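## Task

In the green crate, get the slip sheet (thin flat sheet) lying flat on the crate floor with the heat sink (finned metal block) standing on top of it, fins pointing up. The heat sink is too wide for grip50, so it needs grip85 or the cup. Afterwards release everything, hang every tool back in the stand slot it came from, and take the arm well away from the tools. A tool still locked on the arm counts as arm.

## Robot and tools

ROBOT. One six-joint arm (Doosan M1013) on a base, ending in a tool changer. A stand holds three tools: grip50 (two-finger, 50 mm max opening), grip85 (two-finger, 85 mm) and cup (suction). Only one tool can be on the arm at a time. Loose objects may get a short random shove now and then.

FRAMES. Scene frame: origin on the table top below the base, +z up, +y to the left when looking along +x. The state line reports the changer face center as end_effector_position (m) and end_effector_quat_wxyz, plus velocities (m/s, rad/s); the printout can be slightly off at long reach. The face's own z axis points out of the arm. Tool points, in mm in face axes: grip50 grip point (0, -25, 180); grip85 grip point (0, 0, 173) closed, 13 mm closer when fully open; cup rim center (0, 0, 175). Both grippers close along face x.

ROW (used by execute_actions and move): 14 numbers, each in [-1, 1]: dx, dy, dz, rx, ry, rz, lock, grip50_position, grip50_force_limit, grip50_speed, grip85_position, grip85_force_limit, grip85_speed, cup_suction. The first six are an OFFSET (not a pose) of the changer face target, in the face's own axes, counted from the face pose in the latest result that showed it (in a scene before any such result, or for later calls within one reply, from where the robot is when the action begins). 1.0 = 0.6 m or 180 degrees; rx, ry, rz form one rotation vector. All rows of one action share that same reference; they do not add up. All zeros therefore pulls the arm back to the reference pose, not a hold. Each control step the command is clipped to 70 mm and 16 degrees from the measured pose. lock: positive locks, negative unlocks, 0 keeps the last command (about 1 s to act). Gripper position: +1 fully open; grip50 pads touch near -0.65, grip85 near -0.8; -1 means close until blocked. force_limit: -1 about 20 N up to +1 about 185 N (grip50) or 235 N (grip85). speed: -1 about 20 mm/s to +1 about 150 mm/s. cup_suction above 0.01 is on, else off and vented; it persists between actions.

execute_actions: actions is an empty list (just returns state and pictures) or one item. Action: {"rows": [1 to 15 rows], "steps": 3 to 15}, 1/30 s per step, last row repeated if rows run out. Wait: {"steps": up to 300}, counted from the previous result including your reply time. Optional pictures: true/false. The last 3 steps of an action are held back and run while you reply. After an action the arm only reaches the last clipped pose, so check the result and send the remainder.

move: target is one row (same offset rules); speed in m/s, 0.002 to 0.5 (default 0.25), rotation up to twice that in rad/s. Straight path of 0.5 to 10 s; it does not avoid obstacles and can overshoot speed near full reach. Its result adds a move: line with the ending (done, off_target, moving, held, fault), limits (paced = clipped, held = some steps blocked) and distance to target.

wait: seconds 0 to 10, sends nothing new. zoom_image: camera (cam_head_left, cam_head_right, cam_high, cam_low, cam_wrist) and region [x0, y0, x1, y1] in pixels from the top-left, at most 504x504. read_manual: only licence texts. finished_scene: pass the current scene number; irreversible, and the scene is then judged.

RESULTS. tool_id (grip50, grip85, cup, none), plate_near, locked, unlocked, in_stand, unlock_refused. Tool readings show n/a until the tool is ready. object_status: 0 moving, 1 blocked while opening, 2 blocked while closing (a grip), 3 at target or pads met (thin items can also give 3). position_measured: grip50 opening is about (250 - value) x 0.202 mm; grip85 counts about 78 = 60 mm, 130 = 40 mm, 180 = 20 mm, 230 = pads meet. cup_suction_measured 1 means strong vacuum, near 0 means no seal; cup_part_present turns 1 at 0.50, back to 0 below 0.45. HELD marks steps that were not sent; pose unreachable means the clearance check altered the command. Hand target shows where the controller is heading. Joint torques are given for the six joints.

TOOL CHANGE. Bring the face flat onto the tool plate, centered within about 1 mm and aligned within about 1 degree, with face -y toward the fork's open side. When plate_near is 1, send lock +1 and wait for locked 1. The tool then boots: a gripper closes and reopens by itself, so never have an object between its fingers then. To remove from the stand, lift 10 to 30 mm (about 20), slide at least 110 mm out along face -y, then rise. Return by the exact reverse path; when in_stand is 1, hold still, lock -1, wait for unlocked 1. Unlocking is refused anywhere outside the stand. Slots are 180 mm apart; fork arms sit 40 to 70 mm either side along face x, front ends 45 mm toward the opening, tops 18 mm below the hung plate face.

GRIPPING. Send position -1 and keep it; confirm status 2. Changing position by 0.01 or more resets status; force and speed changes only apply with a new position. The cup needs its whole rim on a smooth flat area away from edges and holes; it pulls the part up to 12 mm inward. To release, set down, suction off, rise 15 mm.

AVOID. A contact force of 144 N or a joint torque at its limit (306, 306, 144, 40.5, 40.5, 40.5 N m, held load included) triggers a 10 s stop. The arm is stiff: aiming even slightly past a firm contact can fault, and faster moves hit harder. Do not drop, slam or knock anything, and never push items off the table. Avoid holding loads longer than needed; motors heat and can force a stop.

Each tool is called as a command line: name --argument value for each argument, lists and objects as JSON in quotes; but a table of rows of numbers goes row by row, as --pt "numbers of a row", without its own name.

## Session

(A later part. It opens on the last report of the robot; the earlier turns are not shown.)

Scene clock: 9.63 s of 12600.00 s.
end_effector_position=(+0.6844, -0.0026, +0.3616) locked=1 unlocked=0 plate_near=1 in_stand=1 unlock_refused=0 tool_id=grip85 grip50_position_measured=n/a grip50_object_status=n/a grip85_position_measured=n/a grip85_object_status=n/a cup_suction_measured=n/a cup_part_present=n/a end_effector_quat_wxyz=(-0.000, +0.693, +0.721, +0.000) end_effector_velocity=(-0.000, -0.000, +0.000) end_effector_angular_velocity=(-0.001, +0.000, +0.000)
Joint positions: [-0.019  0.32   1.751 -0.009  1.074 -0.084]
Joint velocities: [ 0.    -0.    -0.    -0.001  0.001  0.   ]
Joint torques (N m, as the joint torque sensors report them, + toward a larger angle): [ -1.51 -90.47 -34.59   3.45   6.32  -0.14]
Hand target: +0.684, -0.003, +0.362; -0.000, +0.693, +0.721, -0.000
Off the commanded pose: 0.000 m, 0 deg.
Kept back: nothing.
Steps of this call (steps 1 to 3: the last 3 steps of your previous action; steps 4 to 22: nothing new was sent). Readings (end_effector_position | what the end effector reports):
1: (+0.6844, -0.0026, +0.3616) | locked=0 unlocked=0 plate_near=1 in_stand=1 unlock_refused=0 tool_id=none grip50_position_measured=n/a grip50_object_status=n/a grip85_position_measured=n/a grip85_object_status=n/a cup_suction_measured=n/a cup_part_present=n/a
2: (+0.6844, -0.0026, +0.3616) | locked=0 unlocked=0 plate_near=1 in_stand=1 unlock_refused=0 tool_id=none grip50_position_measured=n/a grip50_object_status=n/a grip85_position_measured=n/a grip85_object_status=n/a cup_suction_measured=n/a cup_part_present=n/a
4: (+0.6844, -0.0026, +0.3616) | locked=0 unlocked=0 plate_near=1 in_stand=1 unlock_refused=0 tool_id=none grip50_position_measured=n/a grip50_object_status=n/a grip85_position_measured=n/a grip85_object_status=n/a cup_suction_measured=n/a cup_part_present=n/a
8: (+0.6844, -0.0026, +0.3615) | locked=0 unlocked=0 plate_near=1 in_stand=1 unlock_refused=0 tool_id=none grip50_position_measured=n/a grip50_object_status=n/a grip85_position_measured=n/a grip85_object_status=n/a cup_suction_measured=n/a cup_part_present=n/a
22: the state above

move --target '[0,0.0006,-0.0333,0,0,0,0,1,0,0,1,0,0,0]' --speed 0.08

move --target '[0,-0.2,0,0,0,0,0,1,0,0,1,0,0,0]' --speed 0.2

Scene clock: 10.57 s of 12600.00 s.
end_effector_position=(+0.6848, -0.0027, +0.3815) locked=1 unlocked=0 plate_near=1 in_stand=0 unlock_refused=0 tool_id=grip85 grip50_position_measured=n/a grip50_object_status=n/a grip85_position_measured=n/a grip85_object_status=n/a cup_suction_measured=n/a cup_part_present=n/a end_effector_quat_wxyz=(-0.000, +0.693, +0.721, -0.000) end_effector_velocity=(+0.000, +0.000, +0.000) end_effector_angular_velocity=(+0.001, -0.000, -0.000)
Joint positions: [-0.019  0.305  1.731 -0.009  1.109 -0.084]
Joint velocities: [ 0.    -0.    -0.     0.001  0.     0.   ]
Joint torques (N m, as the joint torque sensors report them, + toward a larger angle): [ -2.89 -84.92 -50.48   3.69  -0.66  -0.15]
Hand target: +0.685, -0.003, +0.382; -0.000, +0.693, +0.721, +0.000
Off the commanded pose: 0.000 m, 0 deg.
Kept back: nothing.
move: done
camera_calibration (this result's frames):
cam_wrist: T_world_to_cam=[[0.00642038, 0.999339, 0.0357891, -0.0119949], [0.950787, -0.0171878, 0.309368, -0.710237], [0.309779, 0.0320416, -0.950269, 0.203433], [0, 0, 0, 1]] pos_world=[0.612342, -0.00673871, 0.41347]

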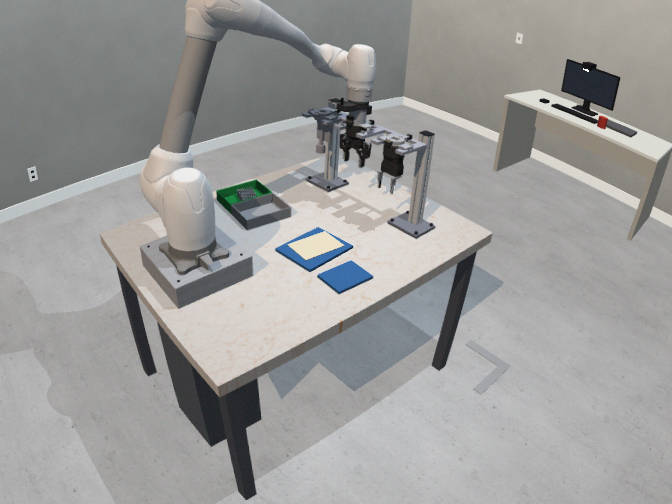

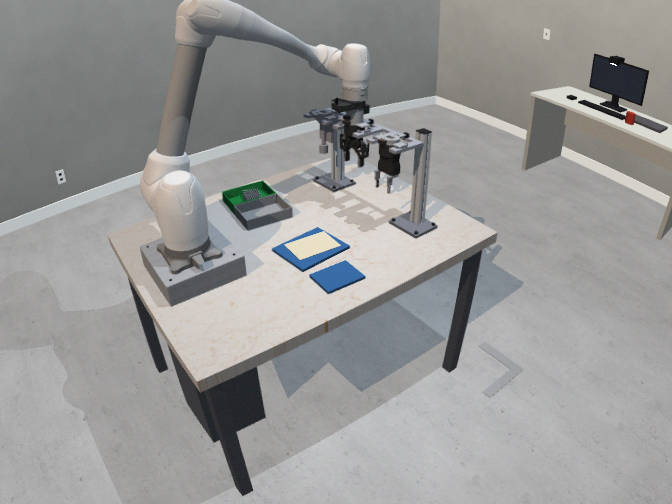

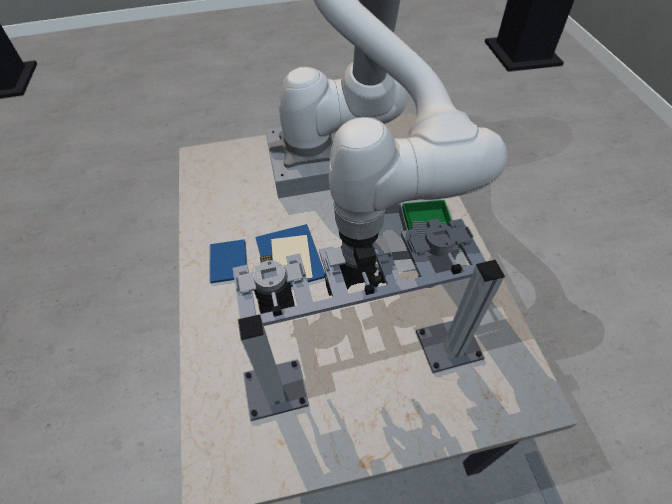

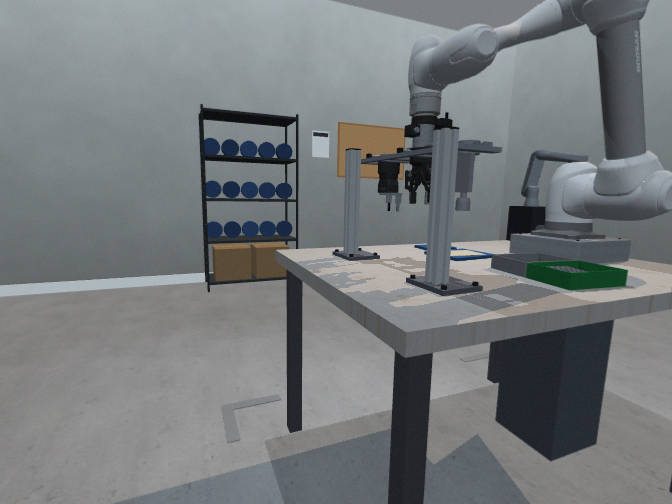

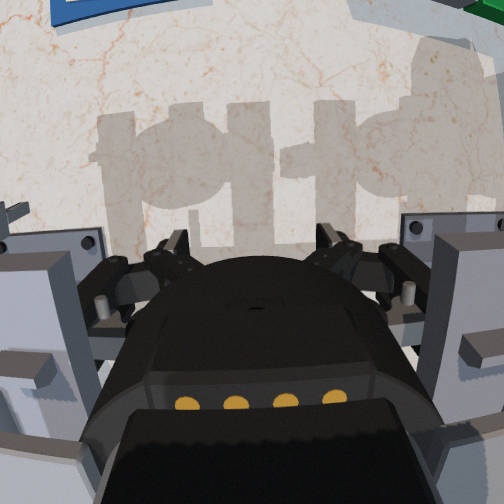

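Scene clock: 11.53 s of 12600.00 s.
end_effector_position=(+0.5649, -0.0073, +0.3818) locked=1 unlocked=0 plate_near=1 in_stand=0 unlock_refused=0 tool_id=grip85 grip50_position_measured=n/a grip50_object_status=n/a grip85_position_measured=n/a grip85_object_status=n/a cup_suction_measured=n/a cup_part_present=n/a end_effector_quat_wxyz=(-0.000, +0.693, +0.721, -0.000) end_effector_velocity=(-0.001, +0.000, -0.001) end_effector_angular_velocity=(-0.000, +0.001, +0.000)
Joint positions: [-0.037  0.127  1.956 -0.009  1.062 -0.102]
Joint velocities: [-0.    -0.001  0.002 -0.    -0.001 -0.   ]
Joint torques (N m, as the joint torque sensors report them, + toward a larger angle): [ -1.41 -61.79 -47.97   3.63  -0.39   0.03]
Hand target: +0.565, -0.007, +0.382; -0.000, +0.693, +0.721, -0.000
Off the commanded pose: 0.000 m, 0 deg.
Kept back: nothing.
move: done
camera_calibration (this result's frames):
cam_wrist: T_world_to_cam=[[0.00637671, 0.999343, 0.0356876, -0.00650057], [0.950779, -0.0171157, 0.309396, -0.596481], [0.309803, 0.0319581, -0.950263, 0.240965], [0, 0, 0, 1]] pos_world=[0.492511, -0.0114137, 0.413761]

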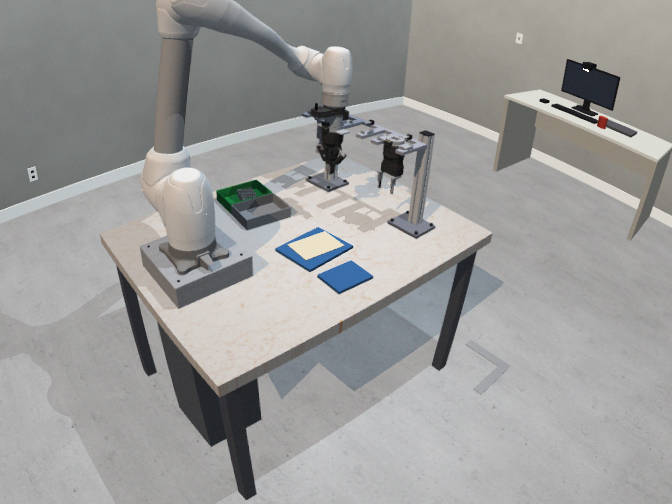

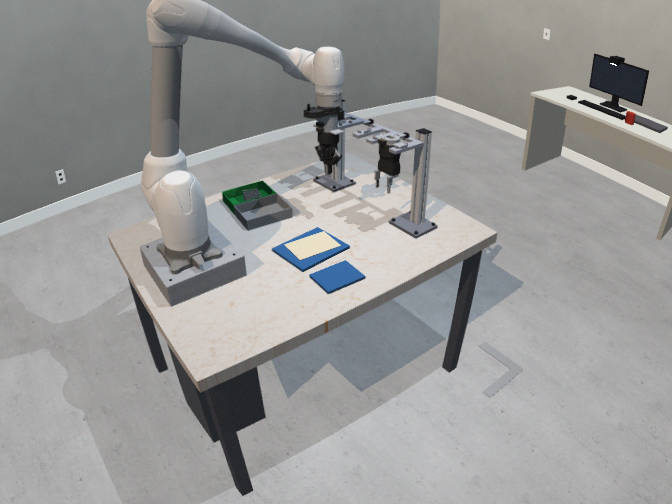

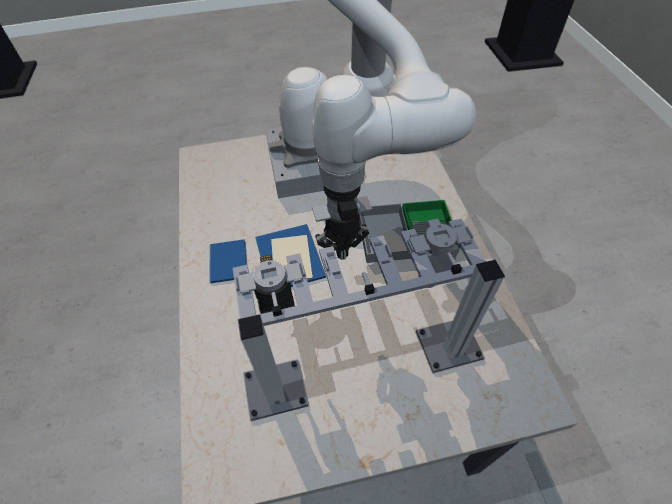

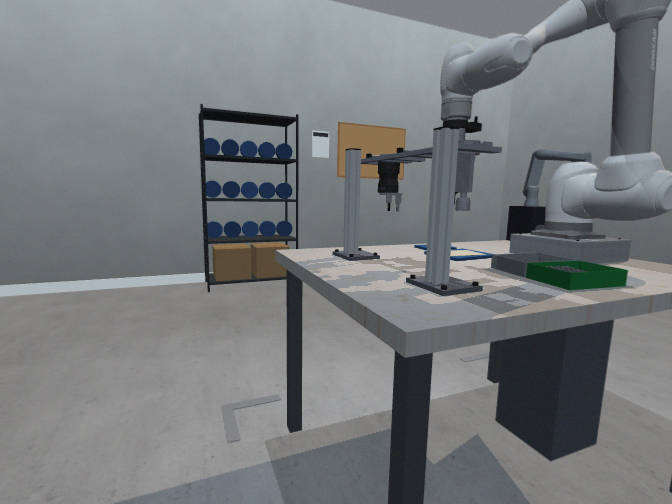

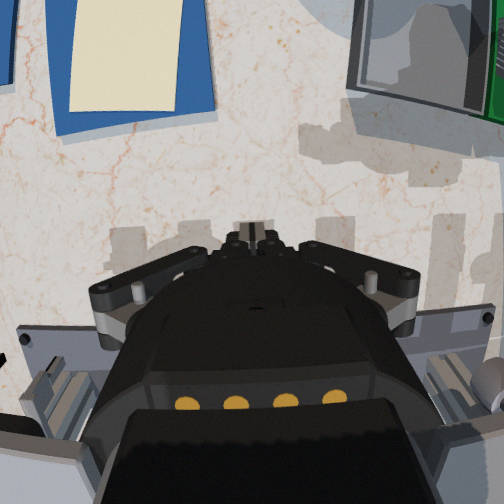

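move --target '[0.55,-0.153,0.03,0,0,0,0,1,0,0,1,0,0,0]' --speed 0.35

Scene clock: 13.20 s of 12600.00 s.
end_effector_position=(+0.4603, +0.3194, +0.3642) locked=1 unlocked=0 plate_near=1 in_stand=0 unlock_refused=0 tool_id=grip85 grip50_position_measured=n/a grip50_object_status=n/a grip85_position_measured=3 grip85_object_status=3 cup_suction_measured=n/a cup_part_present=n/a end_effector_quat_wxyz=(-0.001, +0.693, +0.721, +0.000) end_effector_velocity=(+0.000, +0.001, +0.001) end_effector_angular_velocity=(+0.000, -0.001, +0.000)
Joint positions: [ 0.578  0.14   1.982 -0.004  1.027  0.511]
Joint velocities: [ 0.001  0.    -0.001 -0.     0.     0.   ]
Joint torques (N m, as the joint torque sensors report them, + toward a larger angle): [ -0.81 -63.47 -46.86   3.62  -0.54   0.01]
Hand target: +0.460, +0.319, +0.364; -0.001, +0.693, +0.721, +0.000
Off the commanded pose: 0.001 m, 0 deg.
Kept back: nothing.
move: done
camera_calibration (this result's frames):
cam_wrist: T_world_to_cam=[[0.00643176, 0.999291, 0.0371033, -0.332257], [0.950817, -0.0176022, 0.309254, -0.485795], [0.309688, 0.0332894, -0.950255, 0.245801], [0, 0, 0, 1]] pos_world=[0.387917, 0.315288, 0.396136]

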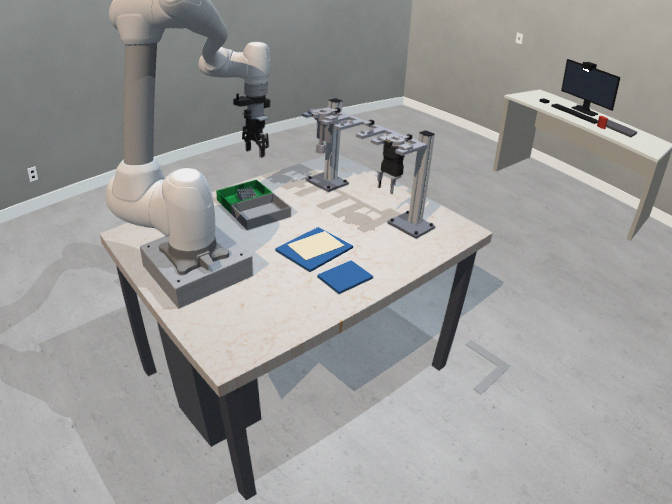

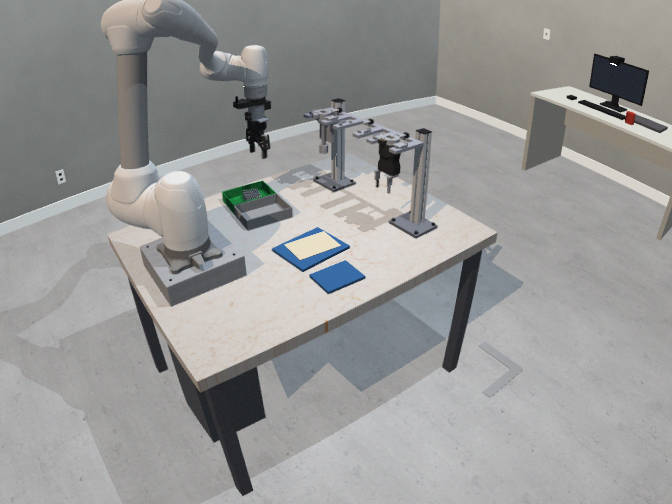

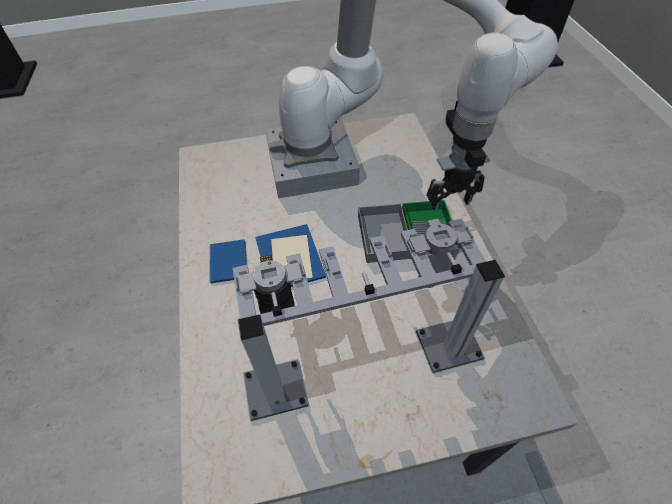

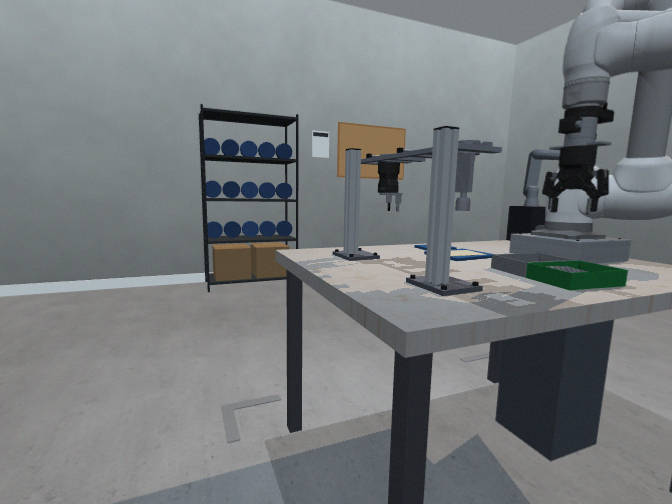

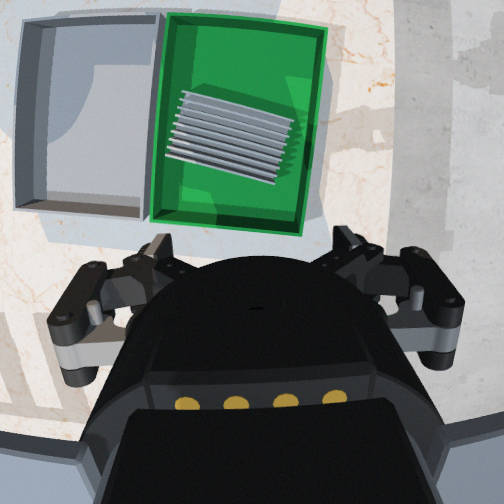

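zoom_image --camera "cam_wrist" --region '[120, 0, 370, 250]'

zoom_image --camera "cam_low" --region '[480, 230, 640, 310]'

Region (120, 0, 370, 250) of cam_wrist's 504x504 image, scaled by 2.016, with more detail than that image has.

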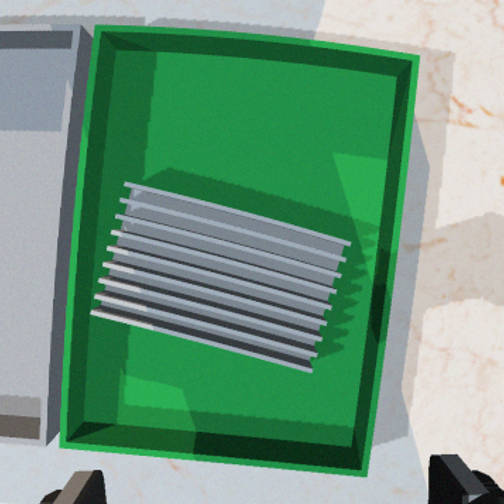

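Region (480, 230, 640, 310) of cam_low's 672x504 image, scaled by 3.150, with more detail than that image has.

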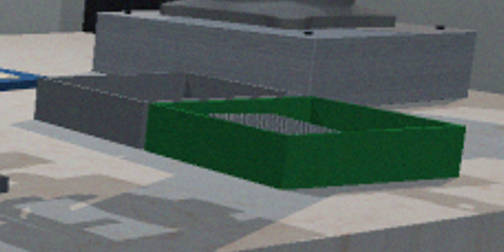

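move --target '[-0.0187,-0.093,0.1403,0,0,-0.4025,0,1,0,0,1,0,0,0]' --speed 0.5

Scene clock: 15.67 s of 12600.00 s.
end_effector_position=(+0.4049, +0.3062, +0.2801) locked=1 unlocked=0 plate_near=1 in_stand=0 unlock_refused=0 tool_id=grip85 grip50_position_measured=n/a grip50_object_status=n/a grip85_position_measured=3 grip85_object_status=3 cup_suction_measured=n/a cup_part_present=n/a end_effector_quat_wxyz=(-0.000, +0.133, +0.991, +0.001) end_effector_velocity=(-0.002, -0.002, -0.002) end_effector_angular_velocity=(-0.002, +0.003, +0.000)
Joint positions: [ 0.612  0.154  2.153 -0.004  0.842 -0.719]
Joint velocities: [-0.001  0.     0.004 -0.    -0.    -0.001]
Joint torques (N m, as the joint torque sensors report them, + toward a larger angle): [ -2.01 -56.41 -42.2    3.16  -0.5    0.23]
Hand target: +0.405, +0.306, +0.280; -0.000, +0.133, +0.991, +0.001
Off the commanded pose: 0.000 m, 0 deg.
Kept back: nothing.
move: done
camera_calibration (this result's frames):
cam_wrist: T_world_to_cam=[[-0.950912, 0.307313, 0.036399, 0.28408], [0.303042, 0.900889, 0.310748, -0.426688], [0.0627056, 0.306525, -0.949795, 0.199687], [0, 0, 0, 1]] pos_world=[0.386918, 0.235888, 0.311914]

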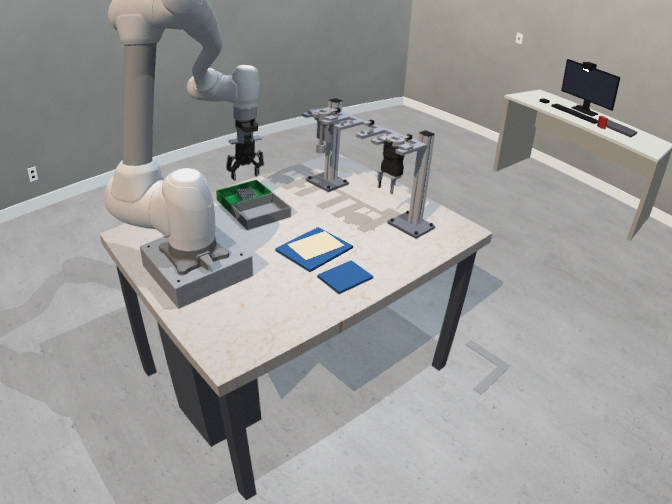

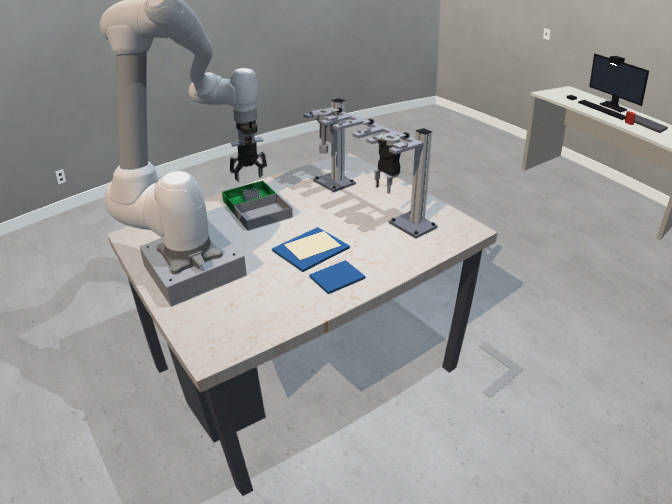

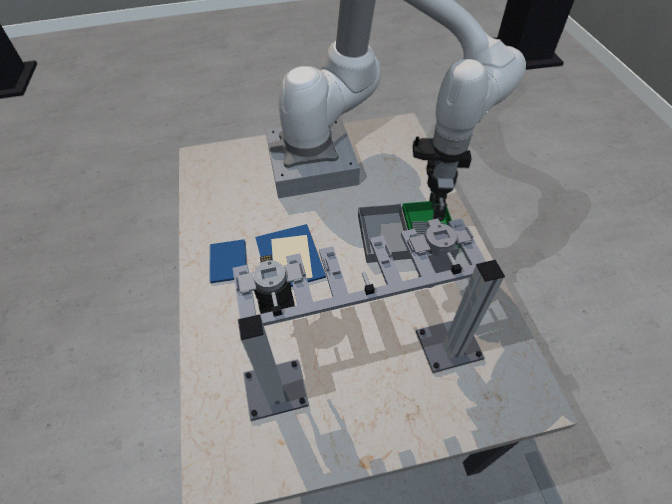

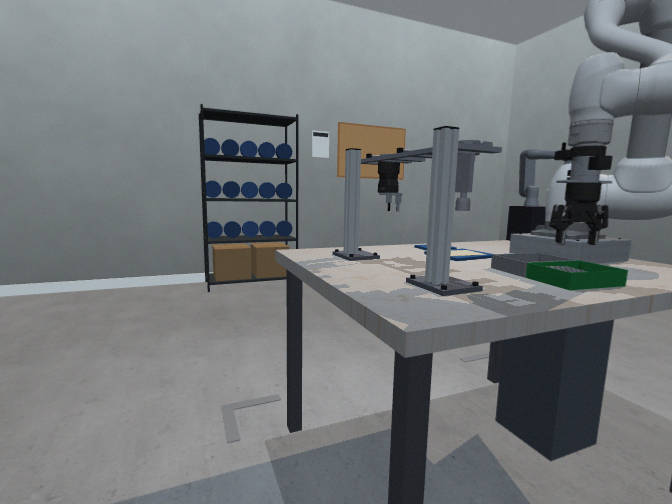

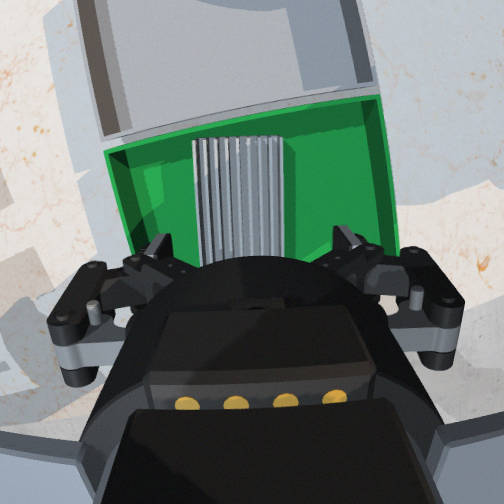

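zoom_image --camera "cam_wrist" --region '[130, 110, 380, 280]'

Region (130, 110, 380, 280) of cam_wrist's 504x504 image, scaled by 2.016, with more detail than that image has; it fills the top 343 rows of this view, and the rest is white.

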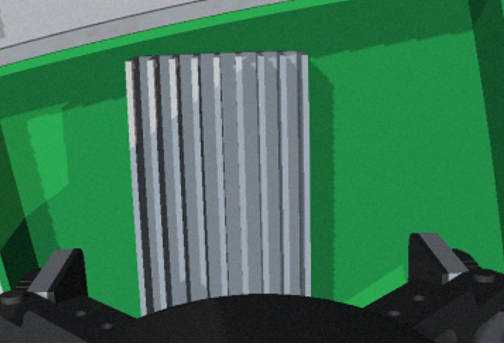

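move --target '[-0.0125,-0.008,0.075,0,0,0,0,1,0,0,0.72,0,0,0]' --speed 0.15

zoom_image --camera "cam_wrist" --region '[100, 110, 400, 280]'

Scene clock: 17.10 s of 12600.00 s.
end_effector_position=(+0.4108, +0.2997, +0.2351) locked=1 unlocked=0 plate_near=1 in_stand=0 unlock_refused=0 tool_id=grip85 grip50_position_measured=n/a grip50_object_status=n/a grip85_position_measured=39 grip85_object_status=3 cup_suction_measured=n/a cup_part_present=n/a end_effector_quat_wxyz=(-0.000, +0.133, +0.991, +0.001) end_effector_velocity=(+0.001, +0.001, +0.000) end_effector_angular_velocity=(+0.001, -0.001, -0.000)
Joint positions: [ 0.595  0.216  2.186 -0.004  0.746 -0.736]
Joint velocities: [-0.     0.001 -0.002  0.    -0.    -0.   ]
Joint torques (N m, as the joint torque sensors report them, + toward a larger angle): [ -2.37 -62.63 -37.87   2.91  -0.5    0.09]
Hand target: +0.411, +0.300, +0.235; -0.000, +0.133, +0.991, +0.001
Off the commanded pose: 0.000 m, 0 deg.
Kept back: nothing.
move: done
camera_calibration (this result's frames):
cam_wrist: T_world_to_cam=[[-0.950937, 0.307244, 0.0363166, 0.293415], [0.302951, 0.900915, 0.310762, -0.408536], [0.0627616, 0.306517, -0.949794, 0.15854], [0, 0, 0, 1]] pos_world=[0.392835, 0.22931, 0.266882]

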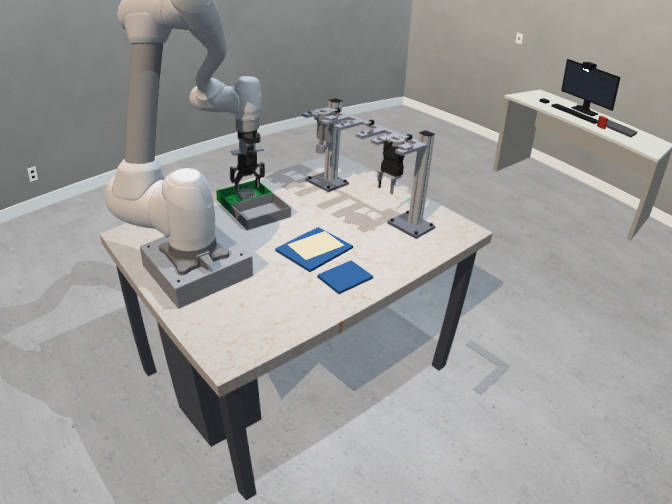

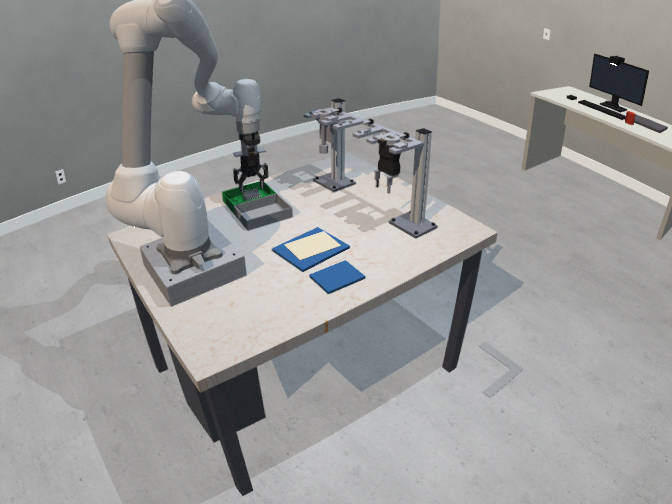

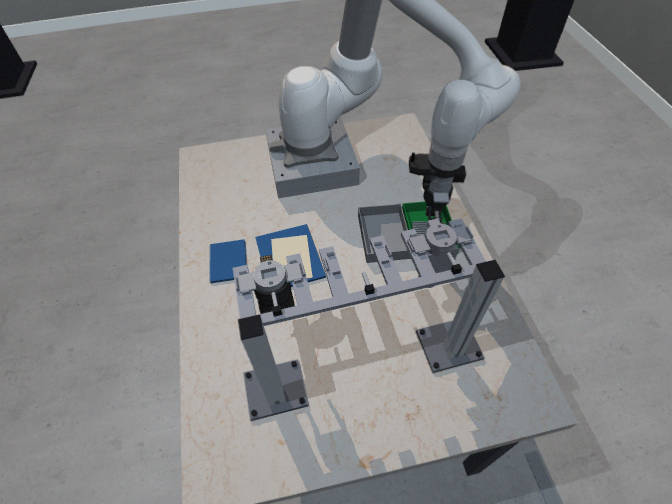

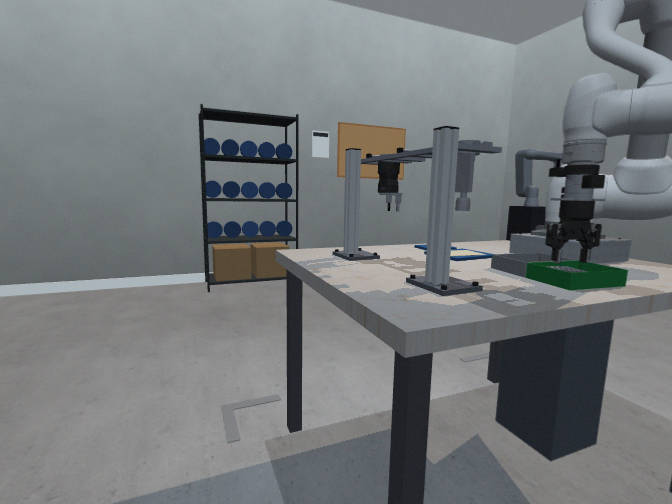

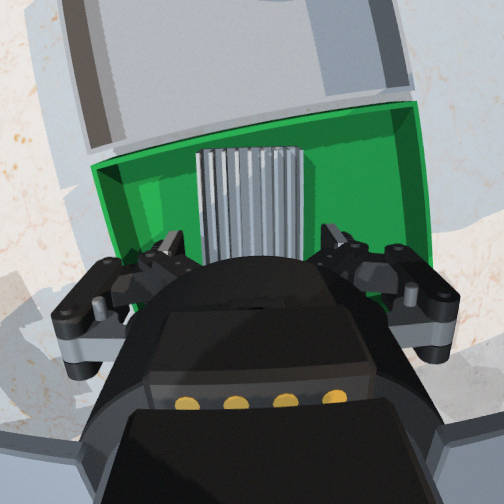

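Region (100, 110, 400, 280) of cam_wrist's 504x504 image, scaled by 1.680, with more detail than that image has; it fills the top 286 rows of this view, and the rest is white.

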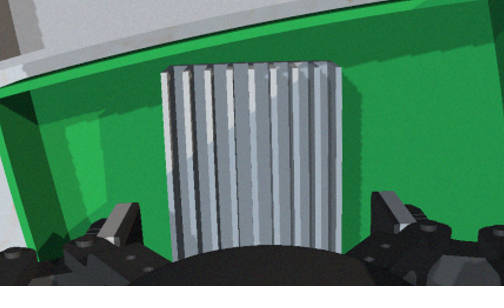

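move --target '[0,0,0.0635,0,0,0,0,1,0,0,0.72,-0.4,0,0]' --speed 0.08

execute_actions --actions '[{"rows":[[0,0,0,0,0,0,0,1,0,0,-1,-0.4,-0.5,0]],"steps":15}]'

execute_actions --actions '[{"steps":8}]' --pictures true

Scene clock: 18.10 s of 12600.00 s.
end_effector_position=(+0.4107, +0.2997, +0.1969) locked=1 unlocked=0 plate_near=1 in_stand=0 unlock_refused=0 tool_id=grip85 grip50_position_measured=n/a grip50_object_status=n/a grip85_position_measured=39 grip85_object_status=3 cup_suction_measured=n/a cup_part_present=n/a end_effector_quat_wxyz=(-0.000, +0.133, +0.991, +0.001) end_effector_velocity=(-0.001, -0.000, -0.001) end_effector_angular_velocity=(-0.000, +0.001, -0.000)
Joint positions: [ 0.595  0.274  2.21  -0.005  0.664 -0.736]
Joint velocities: [-0.     0.001  0.001  0.    -0.001 -0.   ]
Joint torques (N m, as the joint torque sensors report them, + toward a larger angle): [ -1.2  -63.91 -34.51   2.48  -0.46   0.17]
Hand target: +0.411, +0.300, +0.197; -0.000, +0.133, +0.991, +0.001
Off the commanded pose: 0.000 m, 0 deg.
Kept back: nothing.
move: done
camera_calibration (this result's frames):
cam_wrist: T_world_to_cam=[[-0.950946, 0.30722, 0.0362883, 0.294765], [0.302915, 0.90091, 0.310812, -0.396705], [0.0627952, 0.306558, -0.949778, 0.122299], [0, 0, 0, 1]] pos_world=[0.392794, 0.229346, 0.228761]

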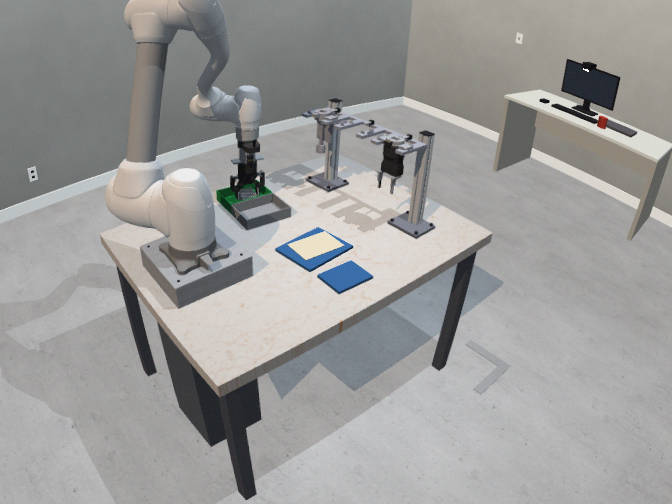

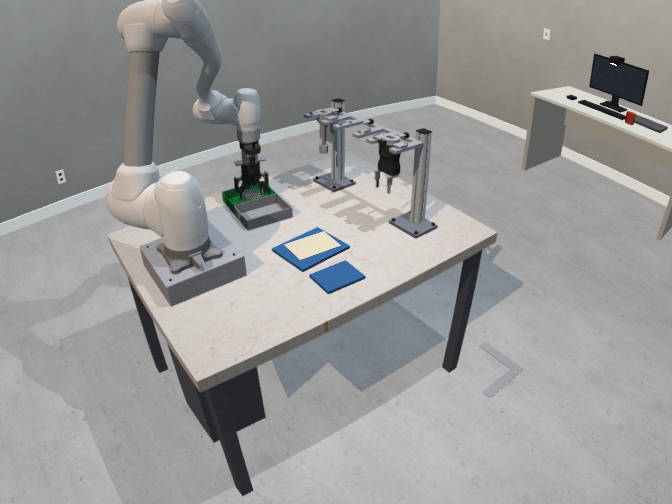

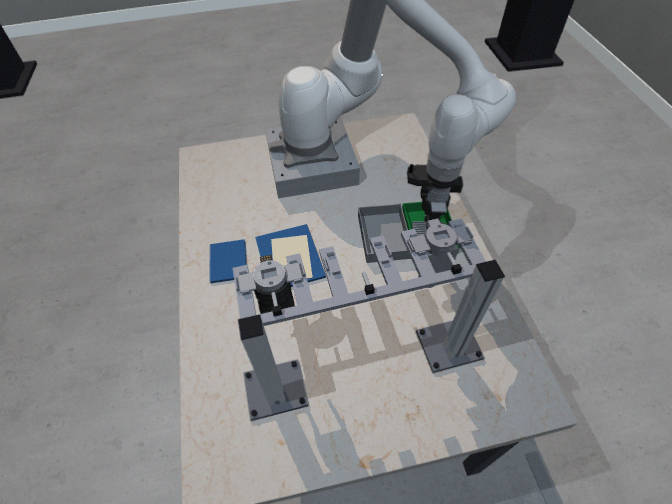

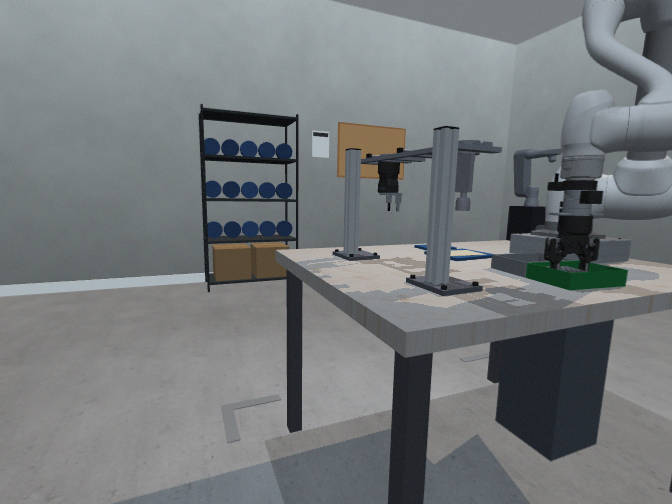

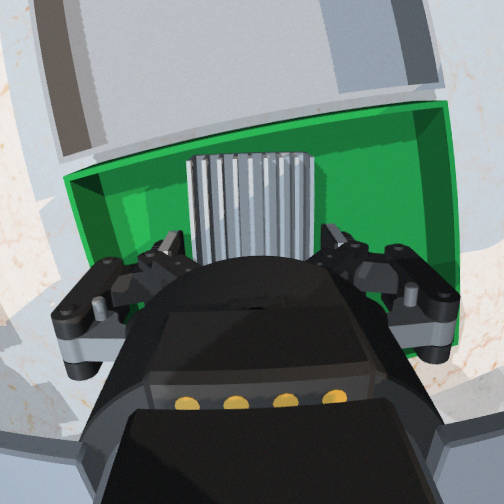

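Scene clock: 18.50 s of 12600.00 s.
end_effector_position=(+0.4107, +0.2997, +0.1970) locked=1 unlocked=0 plate_near=1 in_stand=0 unlock_refused=0 tool_id=grip85 grip50_position_measured=n/a grip50_object_status=n/a grip85_position_measured=80 grip85_object_status=0 cup_suction_measured=n/a cup_part_present=n/a end_effector_quat_wxyz=(-0.000, +0.133, +0.991, +0.001) end_effector_velocity=(-0.000, -0.000, -0.000) end_effector_angular_velocity=(-0.000, +0.000, +0.000)
Joint positions: [ 0.595  0.274  2.21  -0.005  0.664 -0.736]
Joint velocities: [-0.    -0.     0.001 -0.    -0.    -0.   ]
Joint torques (N m, as the joint torque sensors report them, + toward a larger angle): [ -2.   -45.34 -25.02   2.13  -2.73  -0.1 ]
Steps of this call (steps 1 to 12: the first 12 steps of this action). Readings (end_effector_position | what the end effector reports):
1: (+0.4107, +0.2997, +0.1969) | locked=1 unlocked=0 plate_near=1 in_stand=0 unlock_refused=0 tool_id=grip85 grip50_position_measured=n/a grip50_object_status=n/a grip85_position_measured=39 grip85_object_status=0 cup_suction_measured=n/a cup_part_present=n/a
2: (+0.4107, +0.2997, +0.1969) | locked=1 unlocked=0 plate_near=1 in_stand=0 unlock_refused=0 tool_id=grip85 grip50_position_measured=n/a grip50_object_status=n/a grip85_position_measured=40 grip85_object_status=0 cup_suction_measured=n/a cup_part_present=n/a
4: (+0.4107, +0.2997, +0.1969) | locked=1 unlocked=0 plate_near=1 in_stand=0 unlock_refused=0 tool_id=grip85 grip50_position_measured=n/a grip50_object_status=n/a grip85_position_measured=47 grip85_object_status=0 cup_suction_measured=n/a cup_part_present=n/a
8: (+0.4107, +0.2997, +0.1969) | locked=1 unlocked=0 plate_near=1 in_stand=0 unlock_refused=0 tool_id=grip85 grip50_position_measured=n/a grip50_object_status=n/a grip85_position_measured=64 grip85_object_status=0 cup_suction_measured=n/a cup_part_present=n/a
12: the state above

Scene clock: 18.77 s of 12600.00 s.
end_effector_position=(+0.4107, +0.2997, +0.1970) locked=1 unlocked=0 plate_near=1 in_stand=0 unlock_refused=0 tool_id=grip85 grip50_position_measured=n/a grip50_object_status=n/a grip85_position_measured=80 grip85_object_status=2 cup_suction_measured=n/a cup_part_present=n/a end_effector_quat_wxyz=(-0.000, +0.133, +0.991, +0.001) end_effector_velocity=(+0.000, +0.000, +0.000) end_effector_angular_velocity=(+0.000, -0.001, +0.000)
Joint positions: [ 0.595  0.274  2.21  -0.005  0.664 -0.736]
Joint velocities: [-0. -0. -0. -0. -0.  0.]
Joint torques (N m, as the joint torque sensors report them, + toward a larger angle): [ -2.97 -43.38 -24.21   2.52  -2.63  -0.28]
Hand target: +0.411, +0.300, +0.197; -0.000, +0.133, +0.991, +0.001
Off the commanded pose: 0.000 m, 0 deg.
Kept back: nothing.
Steps of this call (steps 1 to 3: the last 3 steps of your previous action; steps 4 to 8: nothing new was sent). Readings (end_effector_position | what the end effector reports):
1: (+0.4107, +0.2997, +0.1970) | locked=1 unlocked=0 plate_near=1 in_stand=0 unlock_refused=0 tool_id=grip85 grip50_position_measured=n/a grip50_object_status=n/a grip85_position_measured=80 grip85_object_status=0 cup_suction_measured=n/a cup_part_present=n/a
2: (+0.4107, +0.2997, +0.1970) | locked=1 unlocked=0 plate_near=1 in_stand=0 unlock_refused=0 tool_id=grip85 grip50_position_measured=n/a grip50_object_status=n/a grip85_position_measured=80 grip85_object_status=0 cup_suction_measured=n/a cup_part_present=n/a
4: (+0.4107, +0.2997, +0.1970) | locked=1 unlocked=0 plate_near=1 in_stand=0 unlock_refused=0 tool_id=grip85 grip50_position_measured=n/a grip50_object_status=n/a grip85_position_measured=80 grip85_object_status=0 cup_suction_measured=n/a cup_part_present=n/a
8: the state above
camera_calibration (this result's frames):
cam_wrist: T_world_to_cam=[[-0.950945, 0.307226, 0.0362696, 0.294766], [0.302914, 0.900903, 0.310833, -0.39671], [0.0628209, 0.306572, -0.949772, 0.122296], [0, 0, 0, 1]] pos_world=[0.392792, 0.229345, 0.228773]

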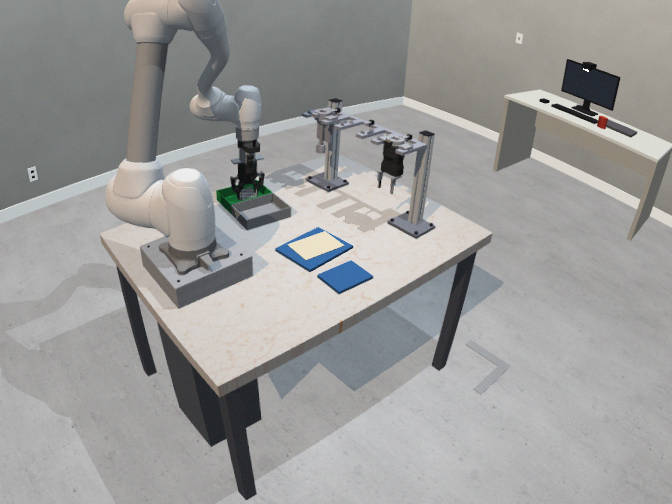

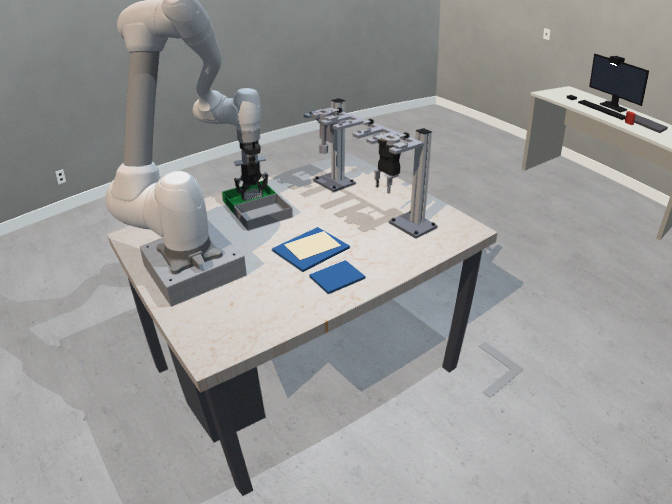

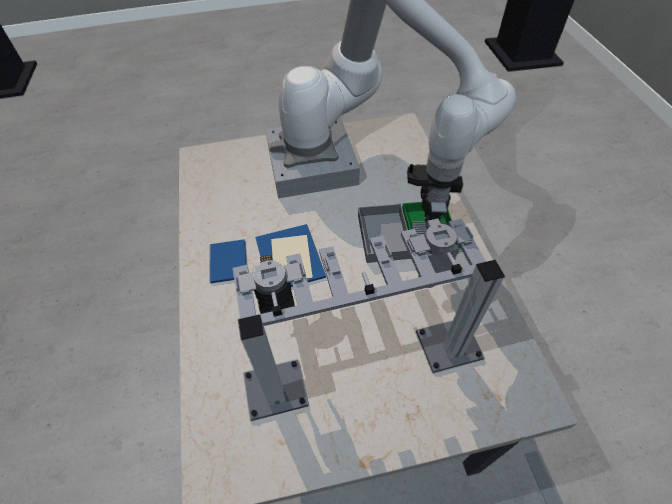

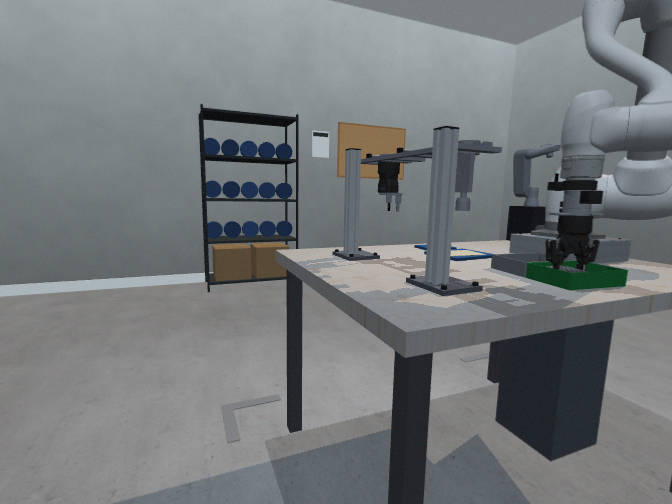

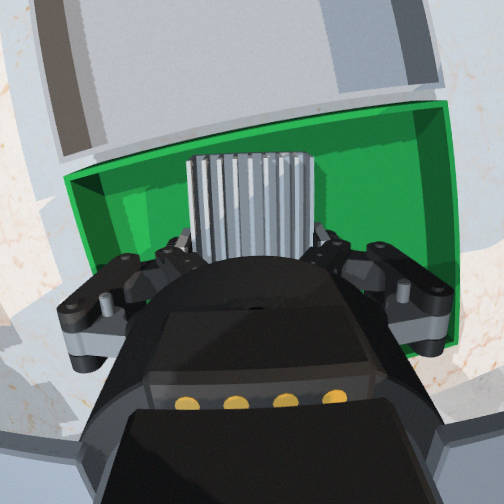

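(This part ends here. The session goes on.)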